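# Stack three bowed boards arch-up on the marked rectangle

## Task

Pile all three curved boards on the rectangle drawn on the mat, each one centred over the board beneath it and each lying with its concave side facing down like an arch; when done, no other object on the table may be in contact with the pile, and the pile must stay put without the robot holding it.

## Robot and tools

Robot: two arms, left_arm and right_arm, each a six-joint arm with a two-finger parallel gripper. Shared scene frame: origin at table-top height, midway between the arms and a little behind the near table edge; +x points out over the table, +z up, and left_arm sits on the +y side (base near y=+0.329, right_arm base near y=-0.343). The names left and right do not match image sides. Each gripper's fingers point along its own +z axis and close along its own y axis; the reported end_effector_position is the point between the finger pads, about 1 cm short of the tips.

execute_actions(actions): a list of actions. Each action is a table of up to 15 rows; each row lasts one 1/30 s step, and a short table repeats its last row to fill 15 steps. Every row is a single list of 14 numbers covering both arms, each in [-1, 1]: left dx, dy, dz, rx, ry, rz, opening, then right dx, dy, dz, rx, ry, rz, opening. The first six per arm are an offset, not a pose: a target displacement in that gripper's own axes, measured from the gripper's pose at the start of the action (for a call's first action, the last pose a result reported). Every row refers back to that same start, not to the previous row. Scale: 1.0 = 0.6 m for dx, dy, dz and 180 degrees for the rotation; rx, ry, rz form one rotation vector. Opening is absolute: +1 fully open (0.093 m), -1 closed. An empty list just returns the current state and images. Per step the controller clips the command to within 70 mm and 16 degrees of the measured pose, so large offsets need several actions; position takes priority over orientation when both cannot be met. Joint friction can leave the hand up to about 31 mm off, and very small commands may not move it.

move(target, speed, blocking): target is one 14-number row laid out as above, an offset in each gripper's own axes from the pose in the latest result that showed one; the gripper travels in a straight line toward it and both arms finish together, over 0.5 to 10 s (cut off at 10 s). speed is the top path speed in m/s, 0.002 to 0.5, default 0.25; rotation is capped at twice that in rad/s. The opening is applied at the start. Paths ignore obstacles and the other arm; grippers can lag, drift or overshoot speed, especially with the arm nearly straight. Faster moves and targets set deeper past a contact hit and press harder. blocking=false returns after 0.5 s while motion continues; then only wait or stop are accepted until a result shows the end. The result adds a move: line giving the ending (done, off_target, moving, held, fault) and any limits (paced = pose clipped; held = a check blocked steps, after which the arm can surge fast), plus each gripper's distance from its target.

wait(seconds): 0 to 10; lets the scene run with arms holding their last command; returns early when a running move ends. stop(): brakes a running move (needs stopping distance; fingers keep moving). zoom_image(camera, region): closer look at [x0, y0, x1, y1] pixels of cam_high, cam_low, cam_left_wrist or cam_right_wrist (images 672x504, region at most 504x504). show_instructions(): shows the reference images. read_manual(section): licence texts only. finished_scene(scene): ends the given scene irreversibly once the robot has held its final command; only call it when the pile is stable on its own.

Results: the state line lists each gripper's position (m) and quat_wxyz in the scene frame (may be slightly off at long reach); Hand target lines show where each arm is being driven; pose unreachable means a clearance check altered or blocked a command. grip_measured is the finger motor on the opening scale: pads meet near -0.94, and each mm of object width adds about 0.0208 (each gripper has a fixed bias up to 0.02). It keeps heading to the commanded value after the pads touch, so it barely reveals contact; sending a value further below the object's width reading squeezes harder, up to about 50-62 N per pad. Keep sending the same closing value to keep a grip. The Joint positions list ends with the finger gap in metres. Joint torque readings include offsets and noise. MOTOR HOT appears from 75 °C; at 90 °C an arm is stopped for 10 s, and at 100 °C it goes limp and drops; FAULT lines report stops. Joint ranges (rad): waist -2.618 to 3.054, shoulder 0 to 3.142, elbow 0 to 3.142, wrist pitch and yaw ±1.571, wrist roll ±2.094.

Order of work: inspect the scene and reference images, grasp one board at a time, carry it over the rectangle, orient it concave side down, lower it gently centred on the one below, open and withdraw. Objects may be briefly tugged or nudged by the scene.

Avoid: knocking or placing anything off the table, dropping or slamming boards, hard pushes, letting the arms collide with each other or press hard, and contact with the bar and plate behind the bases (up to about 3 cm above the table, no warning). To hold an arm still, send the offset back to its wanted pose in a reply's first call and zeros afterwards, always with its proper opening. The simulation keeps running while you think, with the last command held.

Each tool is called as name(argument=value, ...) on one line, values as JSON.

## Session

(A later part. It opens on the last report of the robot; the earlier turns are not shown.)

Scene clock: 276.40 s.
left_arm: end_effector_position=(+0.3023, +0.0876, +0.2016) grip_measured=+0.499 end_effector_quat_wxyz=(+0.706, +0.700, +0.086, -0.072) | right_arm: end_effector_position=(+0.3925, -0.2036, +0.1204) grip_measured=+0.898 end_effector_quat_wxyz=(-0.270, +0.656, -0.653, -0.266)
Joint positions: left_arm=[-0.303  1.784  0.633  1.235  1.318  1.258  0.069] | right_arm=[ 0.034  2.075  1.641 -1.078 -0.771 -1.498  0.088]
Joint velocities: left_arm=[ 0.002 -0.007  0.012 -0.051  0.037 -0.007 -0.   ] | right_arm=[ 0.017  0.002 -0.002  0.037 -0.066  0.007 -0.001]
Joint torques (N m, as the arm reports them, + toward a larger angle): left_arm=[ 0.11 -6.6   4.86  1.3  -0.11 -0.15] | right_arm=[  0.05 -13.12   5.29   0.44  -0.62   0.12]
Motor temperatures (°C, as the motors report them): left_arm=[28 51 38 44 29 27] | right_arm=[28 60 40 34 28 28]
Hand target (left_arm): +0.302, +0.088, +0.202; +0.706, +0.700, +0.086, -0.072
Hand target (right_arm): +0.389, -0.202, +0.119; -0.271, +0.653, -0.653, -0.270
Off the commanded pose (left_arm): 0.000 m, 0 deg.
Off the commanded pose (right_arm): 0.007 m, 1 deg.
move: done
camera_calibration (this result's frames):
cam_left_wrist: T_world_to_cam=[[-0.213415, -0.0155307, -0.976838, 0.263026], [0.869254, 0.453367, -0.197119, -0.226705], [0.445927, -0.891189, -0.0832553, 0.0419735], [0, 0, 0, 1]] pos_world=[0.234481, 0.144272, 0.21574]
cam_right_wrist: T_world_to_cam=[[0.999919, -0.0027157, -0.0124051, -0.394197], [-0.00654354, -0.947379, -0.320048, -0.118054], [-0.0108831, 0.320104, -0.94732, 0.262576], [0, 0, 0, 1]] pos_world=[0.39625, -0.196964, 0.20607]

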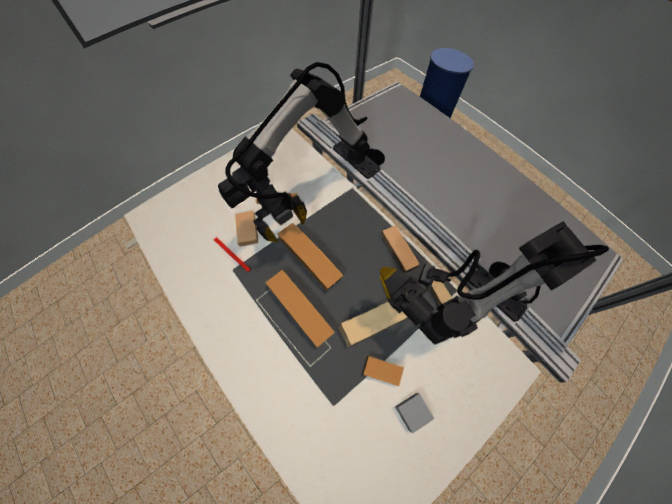

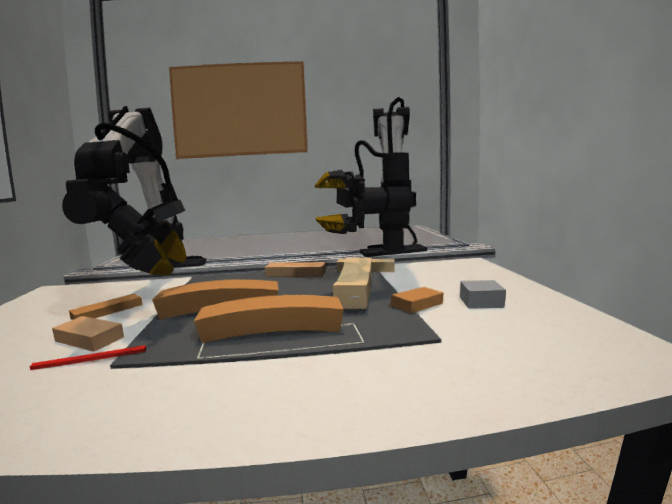

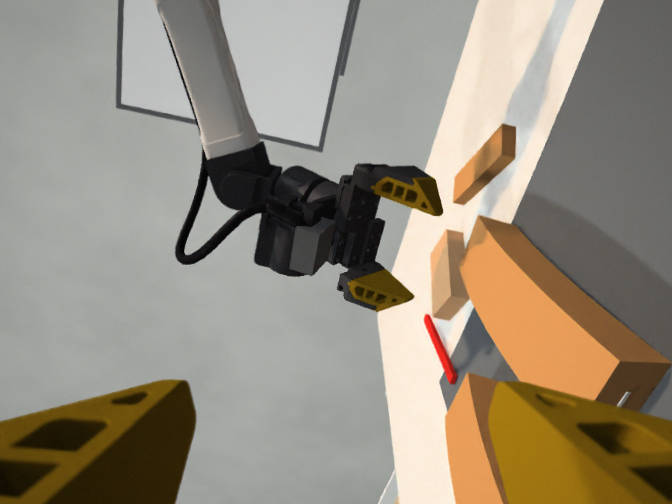

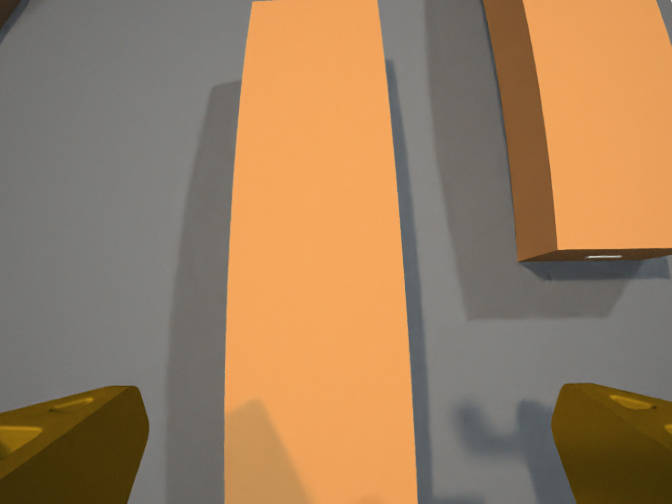

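move(target=[0,0,0,0,0,0,0.5,0.082,0.015,0.11,0,0,0,0.9], speed=0.12)

move(target=[0,0,0,0,0,0,0.5,0,0,0,0,0,0,-0.1])

move(target=[0,0,0,0,0,0,0.5,-0.11,0,-0.11,0,-0.03,0,-0.1], speed=0.1)

Scene clock: 280.93 s.
left_arm: end_effector_position=(+0.3023, +0.0876, +0.2016) grip_measured=+0.499 end_effector_quat_wxyz=(+0.706, +0.700, +0.086, -0.072) | right_arm: end_effector_position=(+0.3900, -0.1962, +0.0518) grip_measured=+0.898 end_effector_quat_wxyz=(-0.282, +0.658, -0.649, -0.257)
Joint positions: left_arm=[-0.303  1.784  0.633  1.235  1.318  1.258  0.069] | right_arm=[ 0.052  2.124  1.426 -0.761 -0.771 -1.467  0.088]
Joint velocities: left_arm=[ 0.007  0.012 -0.002 -0.139 -0.066  0.081  0.   ] | right_arm=[-0.002  0.017  0.012 -0.051  0.081  0.037 -0.   ]
Joint torques (N m, as the arm reports them, + toward a larger angle): left_arm=[ 0.01 -6.58  4.75  1.24 -0.12 -0.16] | right_arm=[  0.75 -10.65   4.9    0.62  -0.59   0.03]
Motor temperatures (°C, as the motors report them): left_arm=[28 51 38 44 29 27] | right_arm=[28 60 39 34 28 28]
Hand target (left_arm): +0.302, +0.088, +0.202; +0.706, +0.700, +0.086, -0.072
Hand target (right_arm): +0.384, -0.193, +0.039; -0.270, +0.656, -0.652, -0.267
Off the commanded pose (left_arm): 0.000 m, 0 deg.
Off the commanded pose (right_arm): 0.015 m, 2 deg.
move: off_target (right_arm)
camera_calibration (this result's frames):
cam_left_wrist: T_world_to_cam=[[-0.213415, -0.0155307, -0.976838, 0.263026], [0.869254, 0.453367, -0.197119, -0.226705], [0.445927, -0.891189, -0.0832553, 0.0419735], [0, 0, 0, 1]] pos_world=[0.234481, 0.144272, 0.21574]
cam_right_wrist: T_world_to_cam=[[0.999798, -0.00766915, 0.0185566, -0.395128], [-0.0012389, -0.945984, -0.324211, -0.13458], [0.0200407, 0.324122, -0.945803, 0.183862], [0, 0, 0, 1]] pos_world=[0.391197, -0.189935, 0.137597]

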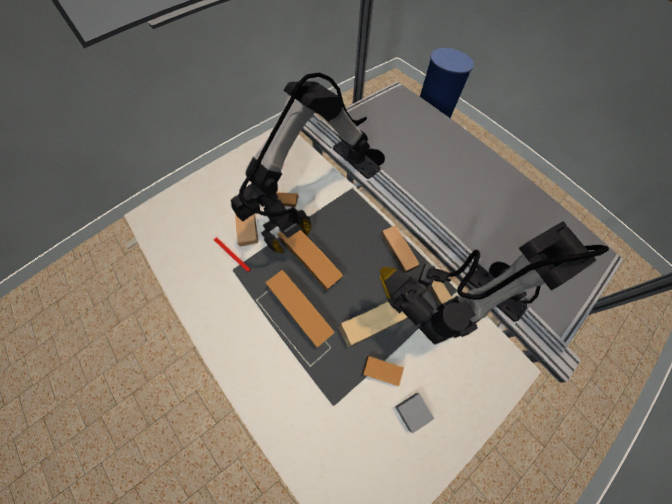

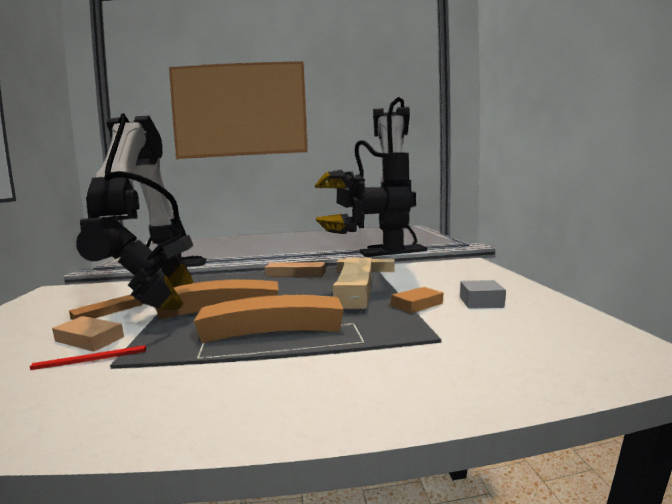

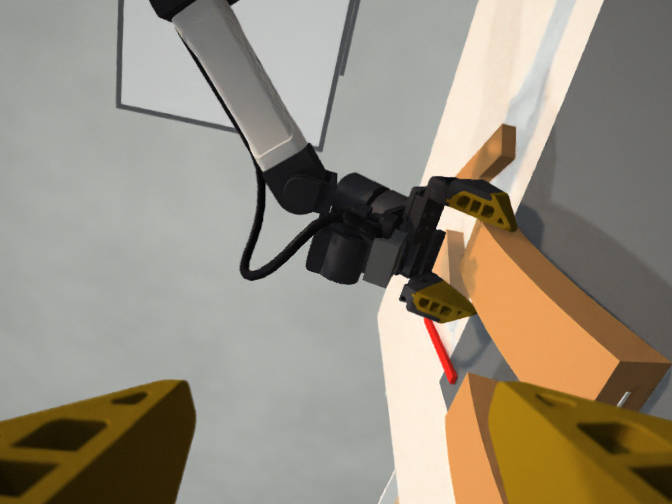

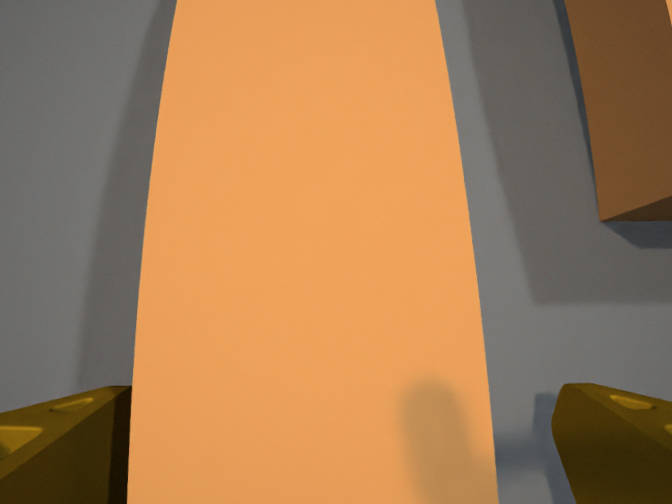

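Scene clock: 281.43 s.
left_arm: end_effector_position=(+0.3023, +0.0876, +0.2016) grip_measured=+0.499 end_effector_quat_wxyz=(+0.706, +0.700, +0.086, -0.072) | right_arm: end_effector_position=(+0.3859, -0.1963, +0.0517) grip_measured=+0.147 end_effector_quat_wxyz=(-0.276, +0.657, -0.650, -0.263)
Joint positions: left_arm=[-0.303  1.784  0.633  1.235  1.318  1.258  0.069] | right_arm=[ 0.052  2.124  1.426 -0.781 -0.773 -1.472  0.052]
Joint velocities: left_arm=[ 0.002  0.002  0.012  0.066 -0.051 -0.022 -0.001] | right_arm=[-0.002  0.007 -0.022 -0.022 -0.022 -0.037 -0.001]
Joint torques (N m, as the arm reports them, + toward a larger angle): left_arm=[-0.14 -6.68  4.86  1.26 -0.13 -0.15] | right_arm=[ -0.33 -12.42   6.28   0.56  -0.61   0.07]
Motor temperatures (°C, as the motors report them): left_arm=[28 51 38 44 29 27] | right_arm=[28 60 39 34 28 28]
Hand target (left_arm): +0.302, +0.088, +0.202; +0.706, +0.700, +0.086, -0.072
Hand target (right_arm): +0.390, -0.196, +0.052; -0.282, +0.658, -0.649, -0.257
Off the commanded pose (left_arm): 0.000 m, 0 deg.
Off the commanded pose (right_arm): 0.004 m, 1 deg.
move: done
camera_calibration (this result's frames):
cam_left_wrist: T_world_to_cam=[[-0.213415, -0.0155307, -0.976838, 0.263026], [0.869254, 0.453367, -0.197119, -0.226705], [0.445927, -0.891189, -0.0832553, 0.0419735], [0, 0, 0, 1]] pos_world=[0.234481, 0.144272, 0.21574]
cam_right_wrist: T_world_to_cam=[[0.999993, -0.003315, 0.00190837, -0.389385], [-0.00251651, -0.9459, -0.324448, -0.134166], [0.00288067, 0.324441, -0.945902, 0.190539], [0, 0, 0, 1]] pos_world=[0.388495, -0.190017, 0.137444]

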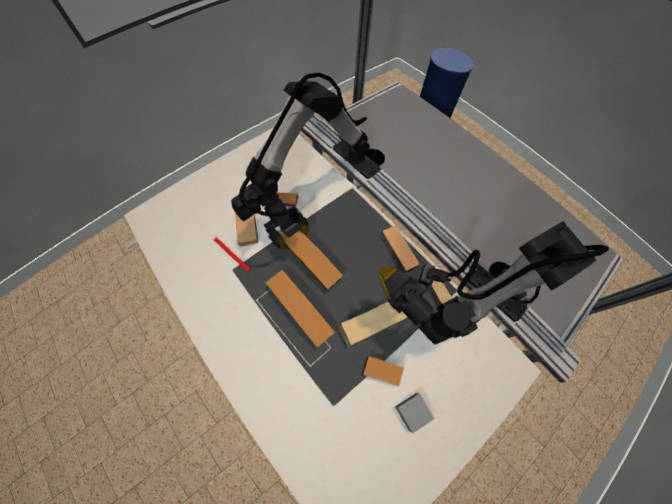

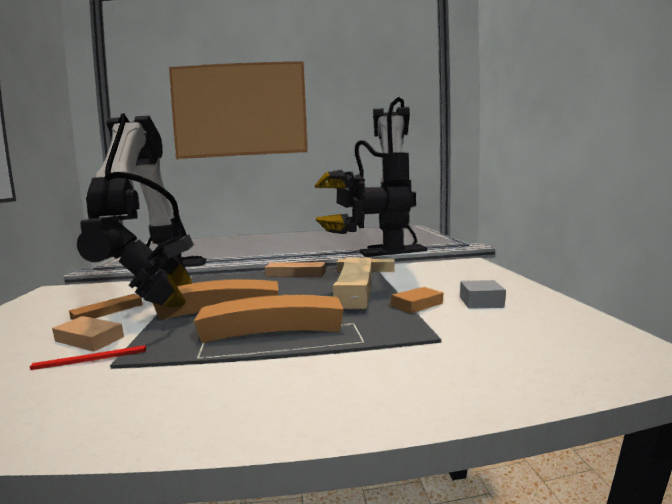

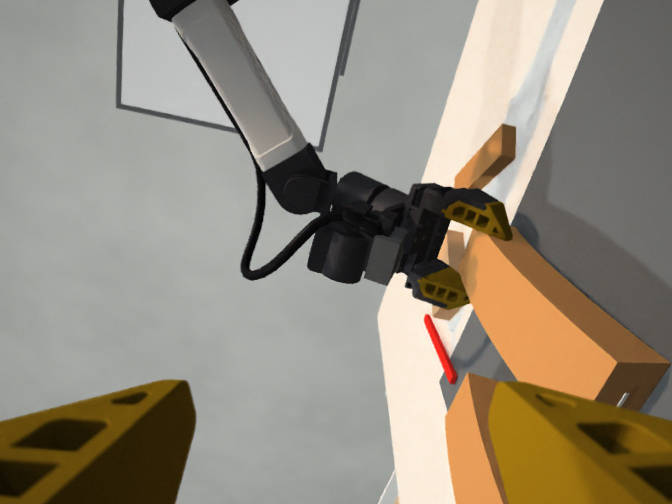

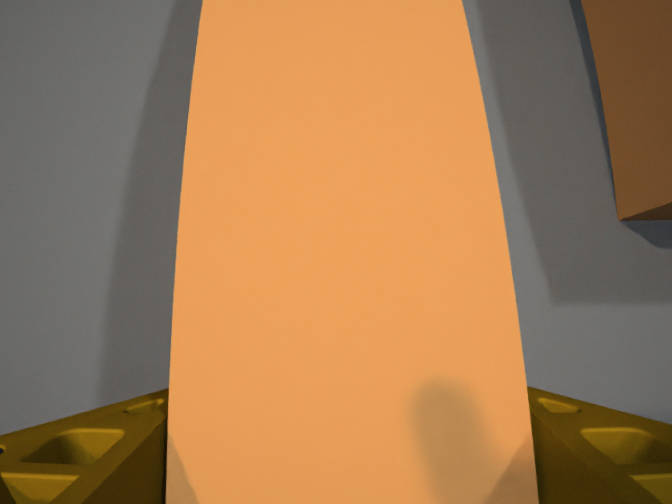

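Scene clock: 282.97 s.
left_arm: end_effector_position=(+0.3023, +0.0876, +0.2016) grip_measured=+0.499 end_effector_quat_wxyz=(+0.706, +0.700, +0.086, -0.072) | right_arm: end_effector_position=(+0.3798, -0.2020, +0.1179) grip_measured=+0.147 end_effector_quat_wxyz=(-0.267, +0.651, -0.654, -0.278)
Joint positions: left_arm=[-0.303  1.784  0.633  1.235  1.318  1.258  0.069] | right_arm=[ 0.036  2.045  1.58  -1.066 -0.785 -1.494  0.052]
Joint velocities: left_arm=[ 0.002  0.007  0.002 -0.051  0.051 -0.022 -0.001] | right_arm=[-0.007  0.002  0.002 -0.007 -0.007 -0.022 -0.   ]
Joint torques (N m, as the arm reports them, + toward a larger angle): left_arm=[-0.05 -6.57  4.68  1.25 -0.16 -0.13] | right_arm=[ -0.84 -14.05   8.54   0.29  -1.52  -0.05]
Motor temperatures (°C, as the motors report them): left_arm=[28 51 38 44 29 27] | right_arm=[28 60 39 34 28 28]
Hand target (left_arm): +0.302, +0.088, +0.202; +0.706, +0.700, +0.086, -0.072
Hand target (right_arm): +0.383, -0.196, +0.145; -0.306, +0.645, -0.637, -0.292
Off the commanded pose (left_arm): 0.000 m, 0 deg.
Off the commanded pose (right_arm): 0.028 m, 5 deg.
move: off_target (right_arm)
camera_calibration (this result's frames):
cam_left_wrist: T_world_to_cam=[[-0.213415, -0.0155307, -0.976838, 0.263026], [0.869254, 0.453367, -0.197119, -0.226705], [0.445927, -0.891189, -0.0832553, 0.0419735], [0, 0, 0, 1]] pos_world=[0.234481, 0.144272, 0.21574]
cam_right_wrist: T_world_to_cam=[[0.999386, -0.00283452, -0.0349231, -0.378682], [-0.014268, -0.943262, -0.331744, -0.112281], [-0.0320013, 0.332038, -0.942723, 0.269538], [0, 0, 0, 1]] pos_world=[0.385473, -0.19648, 0.203626]

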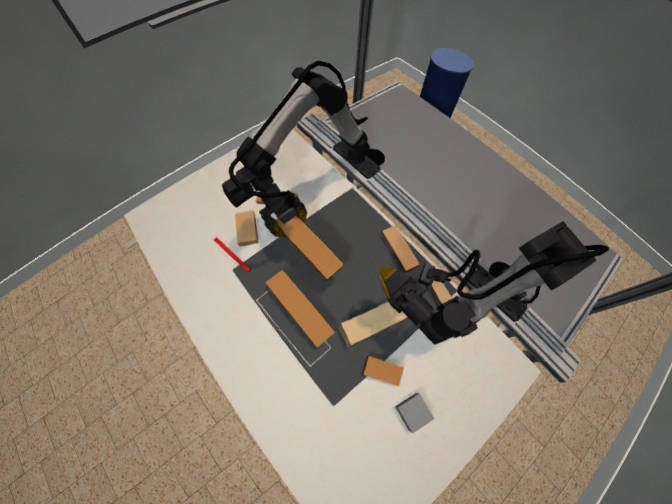

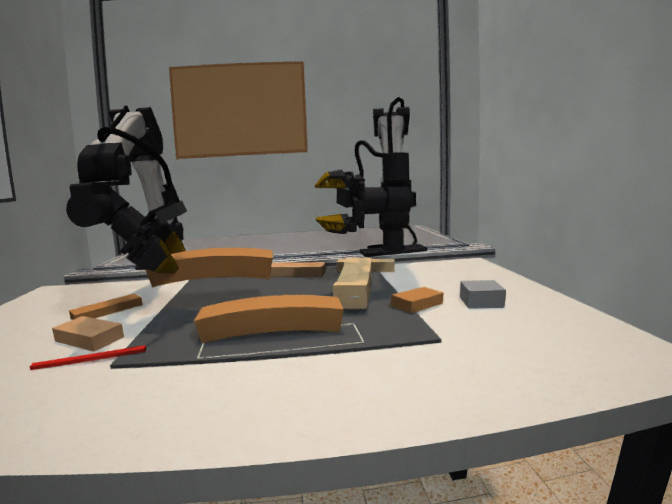

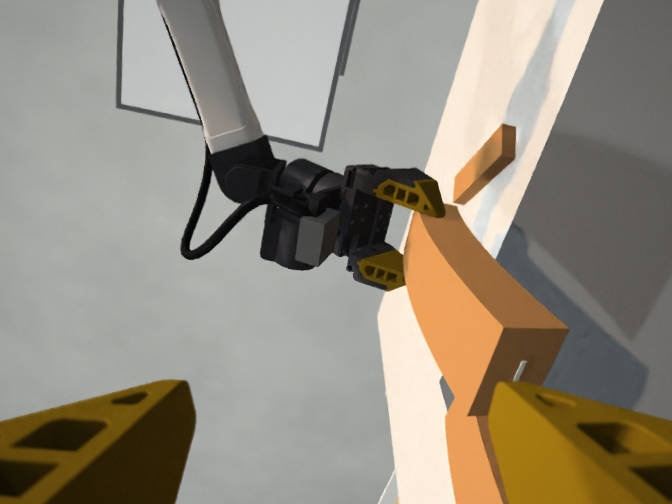

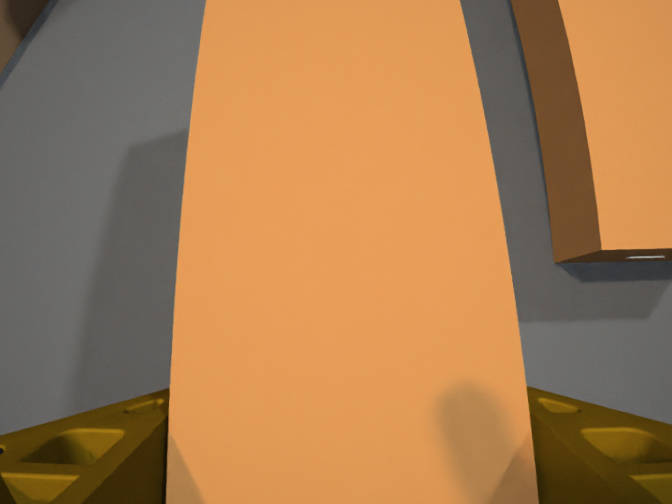

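move(target=[0,0,0,0,0,0,0.5,-0.15,-0.205,0.087,-0.02,-0.03,-0.01,-0.1], speed=0.1)

zoom_image(camera="cam_low", region=[150,230,410,370])

Scene clock: 288.07 s.
left_arm: end_effector_position=(+0.3023, +0.0876, +0.2016) grip_measured=+0.499 end_effector_quat_wxyz=(+0.706, +0.700, +0.086, -0.072) | right_arm: end_effector_position=(+0.5032, -0.1137, +0.1259) grip_measured=+0.147 end_effector_quat_wxyz=(-0.285, +0.648, -0.649, -0.280)
Joint positions: left_arm=[-0.303  1.784  0.633  1.235  1.318  1.258  0.069] | right_arm=[ 0.186  2.755  2.843 -1.432 -0.793 -1.269  0.052]
Joint velocities: left_arm=[ 0.002 -0.012 -0.002 -0.037 -0.022  0.007  0.001] | right_arm=[ 0.017 -0.007 -0.012 -0.095 -0.007 -0.037  0.001]
Joint torques (N m, as the arm reports them, + toward a larger angle): left_arm=[ 0.07 -6.56  4.87  1.25 -0.05 -0.2 ] | right_arm=[  0.49 -16.97   8.98   0.75  -1.51   0.1 ]
Motor temperatures (°C, as the motors report them): left_arm=[28 50 38 44 29 27] | right_arm=[28 60 40 33 28 28]
Hand target (left_arm): +0.302, +0.088, +0.202; +0.706, +0.700, +0.086, -0.072
Hand target (right_arm): +0.500, -0.101, +0.143; -0.310, +0.643, -0.628, -0.309
Off the commanded pose (left_arm): 0.000 m, 0 deg.
Off the commanded pose (right_arm): 0.021 m, 6 deg.
elbow stopped short (right arm): the move would have taken joint 3 (elbow) straighter than the controller allows; a more bent joint 3 avoids this.
move: off_target (right_arm)
camera_calibration (this result's frames):
cam_left_wrist: T_world_to_cam=[[-0.213415, -0.0155307, -0.976838, 0.263026], [0.869254, 0.453367, -0.197119, -0.226705], [0.445927, -0.891189, -0.0832553, 0.0419735], [0, 0, 0, 1]] pos_world=[0.234481, 0.144272, 0.21574]
cam_right_wrist: T_world_to_cam=[[0.999879, -0.00825032, -0.0131617, -0.505119], [-0.0124604, -0.931928, -0.36243, -0.020334], [-0.00927559, 0.36255, -0.931918, 0.242319], [0, 0, 0, 1]] pos_world=[0.507053, -0.11097, 0.211803]

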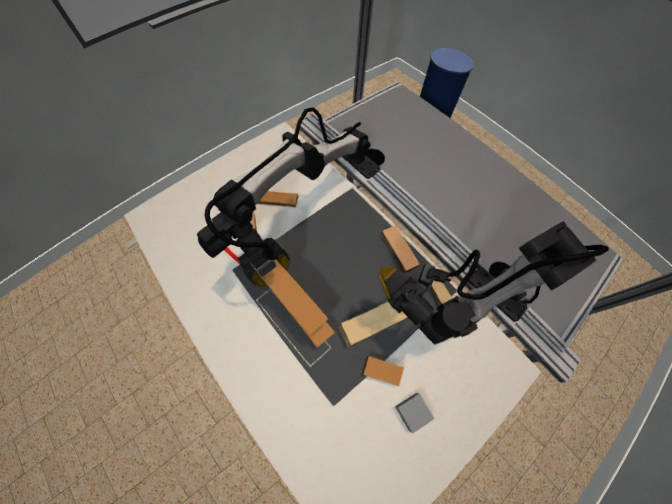

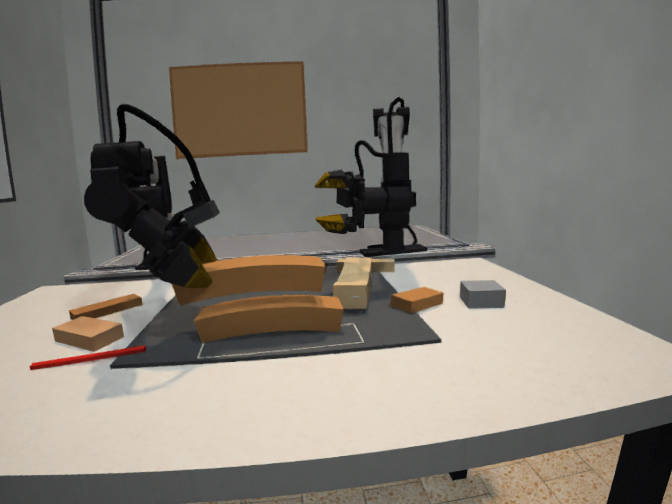

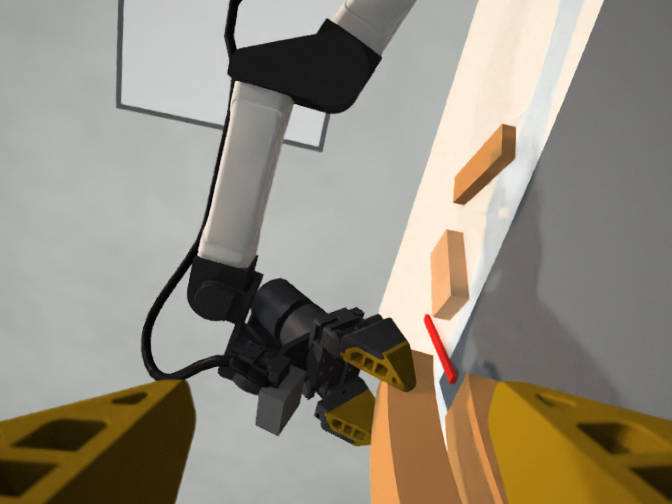

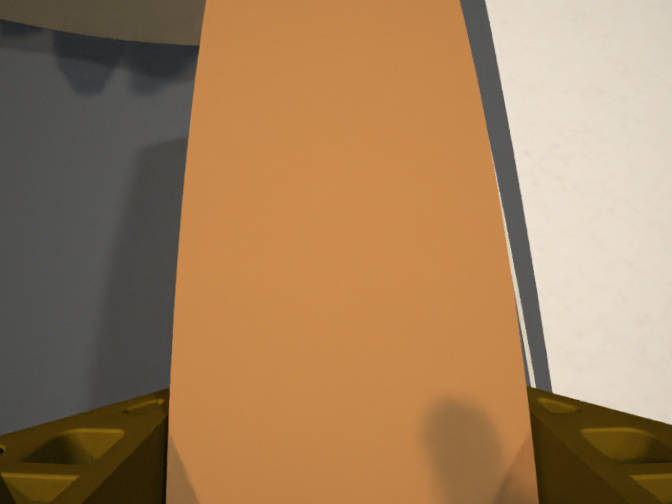

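Region (150, 230, 410, 370) of cam_low's 672x504 image, scaled by 1.938, with more detail than that image has; it fills the top 271 rows of this view, and the rest is white.

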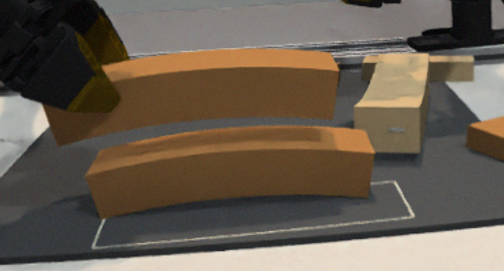

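move(target=[0,0,0,0,0,0,0.5,-0.055,0,0.044,-0.014,-0.025,-0.014,-0.1], speed=0.05)

zoom_image(camera="cam_low", region=[150,230,410,370])

Scene clock: 292.40 s.
left_arm: end_effector_position=(+0.3023, +0.0876, +0.2016) grip_measured=+0.499 end_effector_quat_wxyz=(+0.706, +0.700, +0.086, -0.072) | right_arm: end_effector_position=(+0.4995, -0.0879, +0.1141) grip_measured=+0.147 end_effector_quat_wxyz=(-0.278, +0.653, -0.645, -0.285)
Joint positions: left_arm=[-0.303  1.784  0.633  1.235  1.318  1.258  0.069] | right_arm=[ 0.235  2.779  2.843 -1.389 -0.784 -1.227  0.052]
Joint velocities: left_arm=[ 0.007  0.002 -0.002 -0.007 -0.051  0.051 -0.001] | right_arm=[ 0.022  0.007 -0.007 -0.037 -0.007 -0.037 -0.001]
Joint torques (N m, as the arm reports them, + toward a larger angle): left_arm=[ 0.17 -6.53  5.01  1.24 -0.13 -0.13] | right_arm=[  0.29 -16.93   9.08   1.01  -1.47   0.1 ]
Motor temperatures (°C, as the motors report them): left_arm=[28 50 38 44 29 27] | right_arm=[28 61 40 33 29 28]
Hand target (left_arm): +0.302, +0.088, +0.202; +0.706, +0.700, +0.086, -0.072
Hand target (right_arm): +0.501, -0.073, +0.133; -0.314, +0.652, -0.618, -0.307
Off the commanded pose (left_arm): 0.000 m, 0 deg.
Off the commanded pose (right_arm): 0.024 m, 5 deg.
elbow stopped short (right arm): the move would have taken joint 3 (elbow) straighter than the controller allows; a more bent joint 3 avoids this.
move: off_target (right_arm)
camera_calibration (this result's frames):
cam_left_wrist: T_world_to_cam=[[-0.213415, -0.0155307, -0.976838, 0.263026], [0.869254, 0.453367, -0.197119, -0.226705], [0.445927, -0.891189, -0.0832553, 0.0419735], [0, 0, 0, 1]] pos_world=[0.234481, 0.144272, 0.21574]
cam_right_wrist: T_world_to_cam=[[0.999701, 0.00967893, -0.0224696, -0.498615], [0.00098951, -0.933661, -0.358156, -0.00789603], [-0.0244455, 0.358027, -0.933391, 0.229319], [0, 0, 0, 1]] pos_world=[0.50408, -0.0846484, 0.200012]

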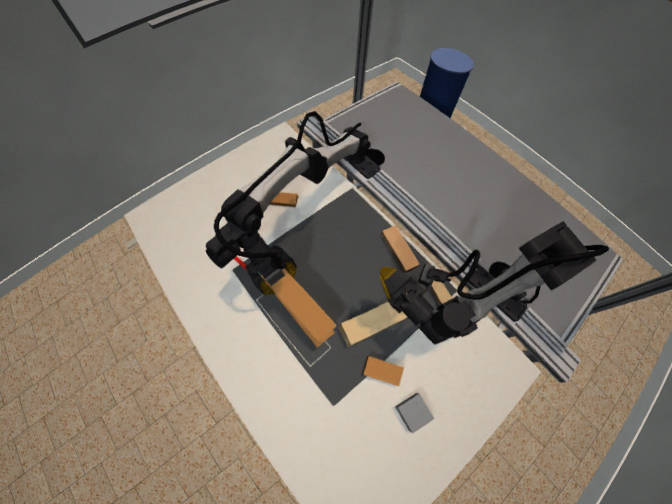

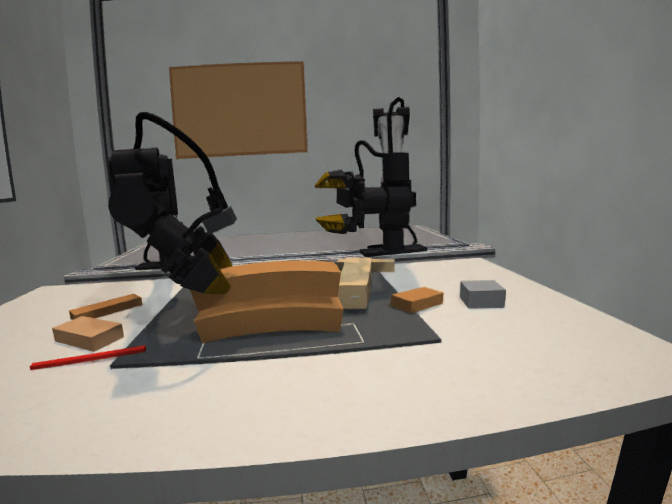

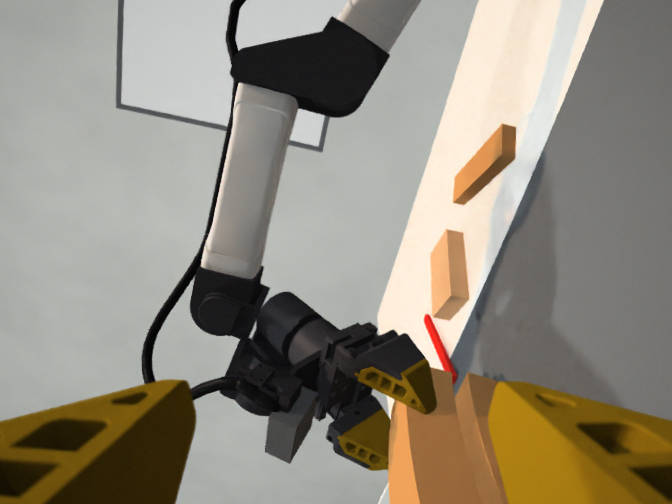

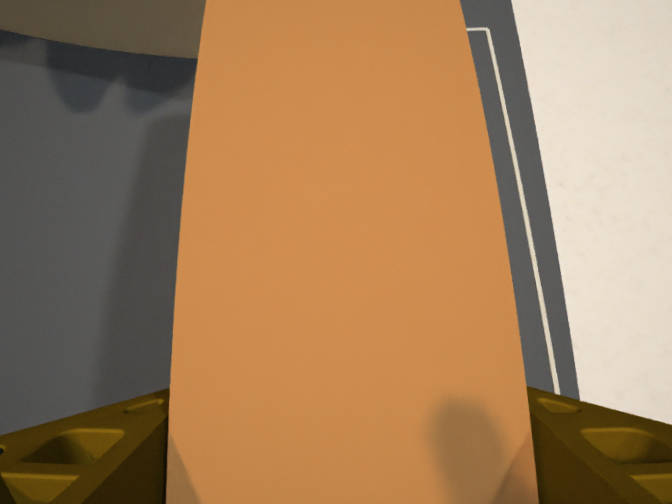

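Region (150, 230, 410, 370) of cam_low's 672x504 image, scaled by 1.938, with more detail than that image has; it fills the top 271 rows of this view, and the rest is white.

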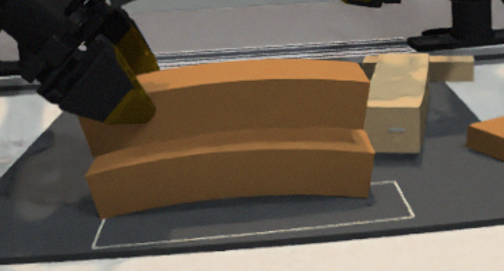

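move(target=[0,0,0,0,0,0,0.5,-0.015,-0.008,0.02,-0.01,-0.02,-0.01,-0.1], speed=0.03)

zoom_image(camera="cam_low", region=[150,230,410,370])

zoom_image(camera="cam_high", region=[220,240,380,380])

Scene clock: 296.17 s.
left_arm: end_effector_position=(+0.3023, +0.0876, +0.2016) grip_measured=+0.499 end_effector_quat_wxyz=(+0.706, +0.700, +0.086, -0.072) | right_arm: end_effector_position=(+0.5010, -0.0887, +0.1003) grip_measured=+0.147 end_effector_quat_wxyz=(-0.270, +0.651, -0.650, -0.284)
Joint positions: left_arm=[-0.303  1.784  0.633  1.235  1.318  1.258  0.069] | right_arm=[ 0.235  2.804  2.843 -1.38  -0.773 -1.225  0.052]
Joint velocities: left_arm=[-0.002  0.007 -0.017  0.007 -0.051  0.051 -0.001] | right_arm=[-0.012 -0.012  0.012  0.051 -0.066  0.051  0.001]
Joint torques (N m, as the arm reports them, + toward a larger angle): left_arm=[ 0.03 -6.79  5.11  1.25 -0.16 -0.14] | right_arm=[  0.47 -16.4    9.3    0.97  -1.45  -0.01]
Motor temperatures (°C, as the motors report them): left_arm=[28 50 38 44 29 27] | right_arm=[28 63 40 34 29 28]
Hand target (left_arm): +0.302, +0.088, +0.202; +0.706, +0.700, +0.086, -0.072
Hand target (right_arm): +0.502, -0.074, +0.113; -0.302, +0.654, -0.623, -0.305
Off the commanded pose (left_arm): 0.000 m, 0 deg.
Off the commanded pose (right_arm): 0.020 m, 5 deg.
elbow stopped short (right arm): the move would have taken joint 3 (elbow) straighter than the controller allows; a more bent joint 3 avoids this.
move: off_target (right_arm)
camera_calibration (this result's frames):
cam_left_wrist: T_world_to_cam=[[-0.213415, -0.0155307, -0.976838, 0.263026], [0.869254, 0.453367, -0.197119, -0.226705], [0.445927, -0.891189, -0.0832553, 0.0419735], [0, 0, 0, 1]] pos_world=[0.234481, 0.144272, 0.21574]
cam_right_wrist: T_world_to_cam=[[0.999315, 0.00562772, -0.0365663, -0.499234], [-0.00735042, -0.938459, -0.345312, -0.0111324], [-0.0362593, 0.345345, -0.937775, 0.221938], [0, 0, 0, 1]] pos_world=[0.506858, -0.0842829, 0.186029]

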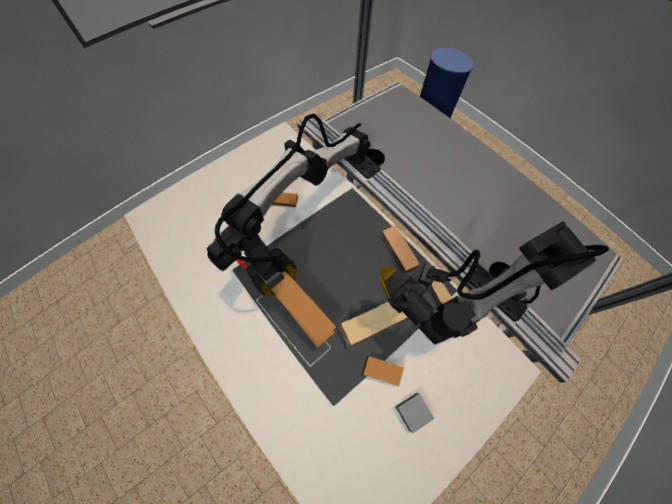

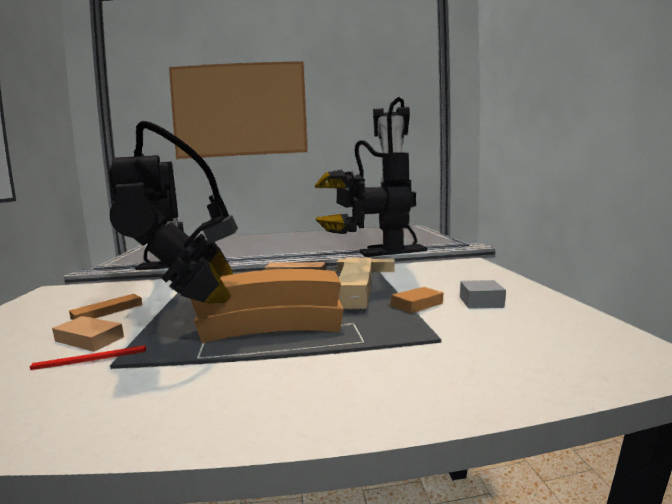

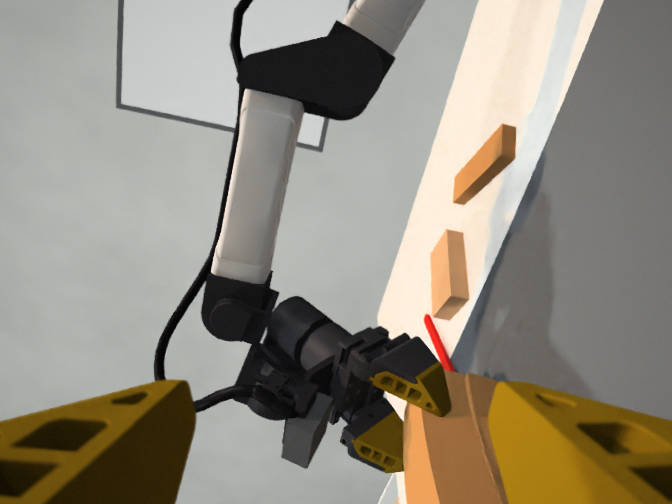

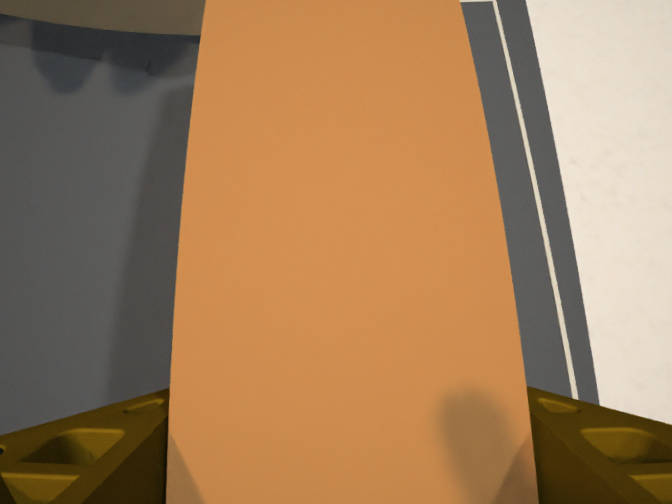

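Region (150, 230, 410, 370) of cam_low's 672x504 image, scaled by 1.938, with more detail than that image has; it fills the top 271 rows of this view, and the rest is white.

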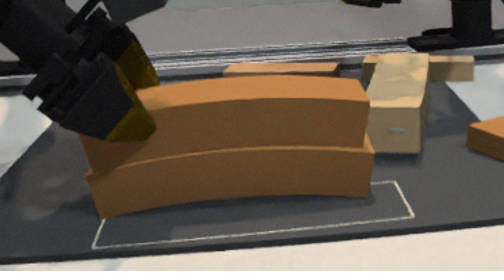

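Region (220, 240, 380, 380) of cam_high's 672x504 image, scaled by 3.150, with more detail than that image has; it fills the top 441 rows of this view, and the rest is white.

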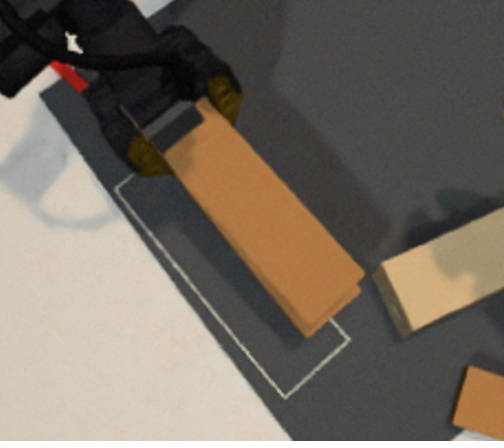

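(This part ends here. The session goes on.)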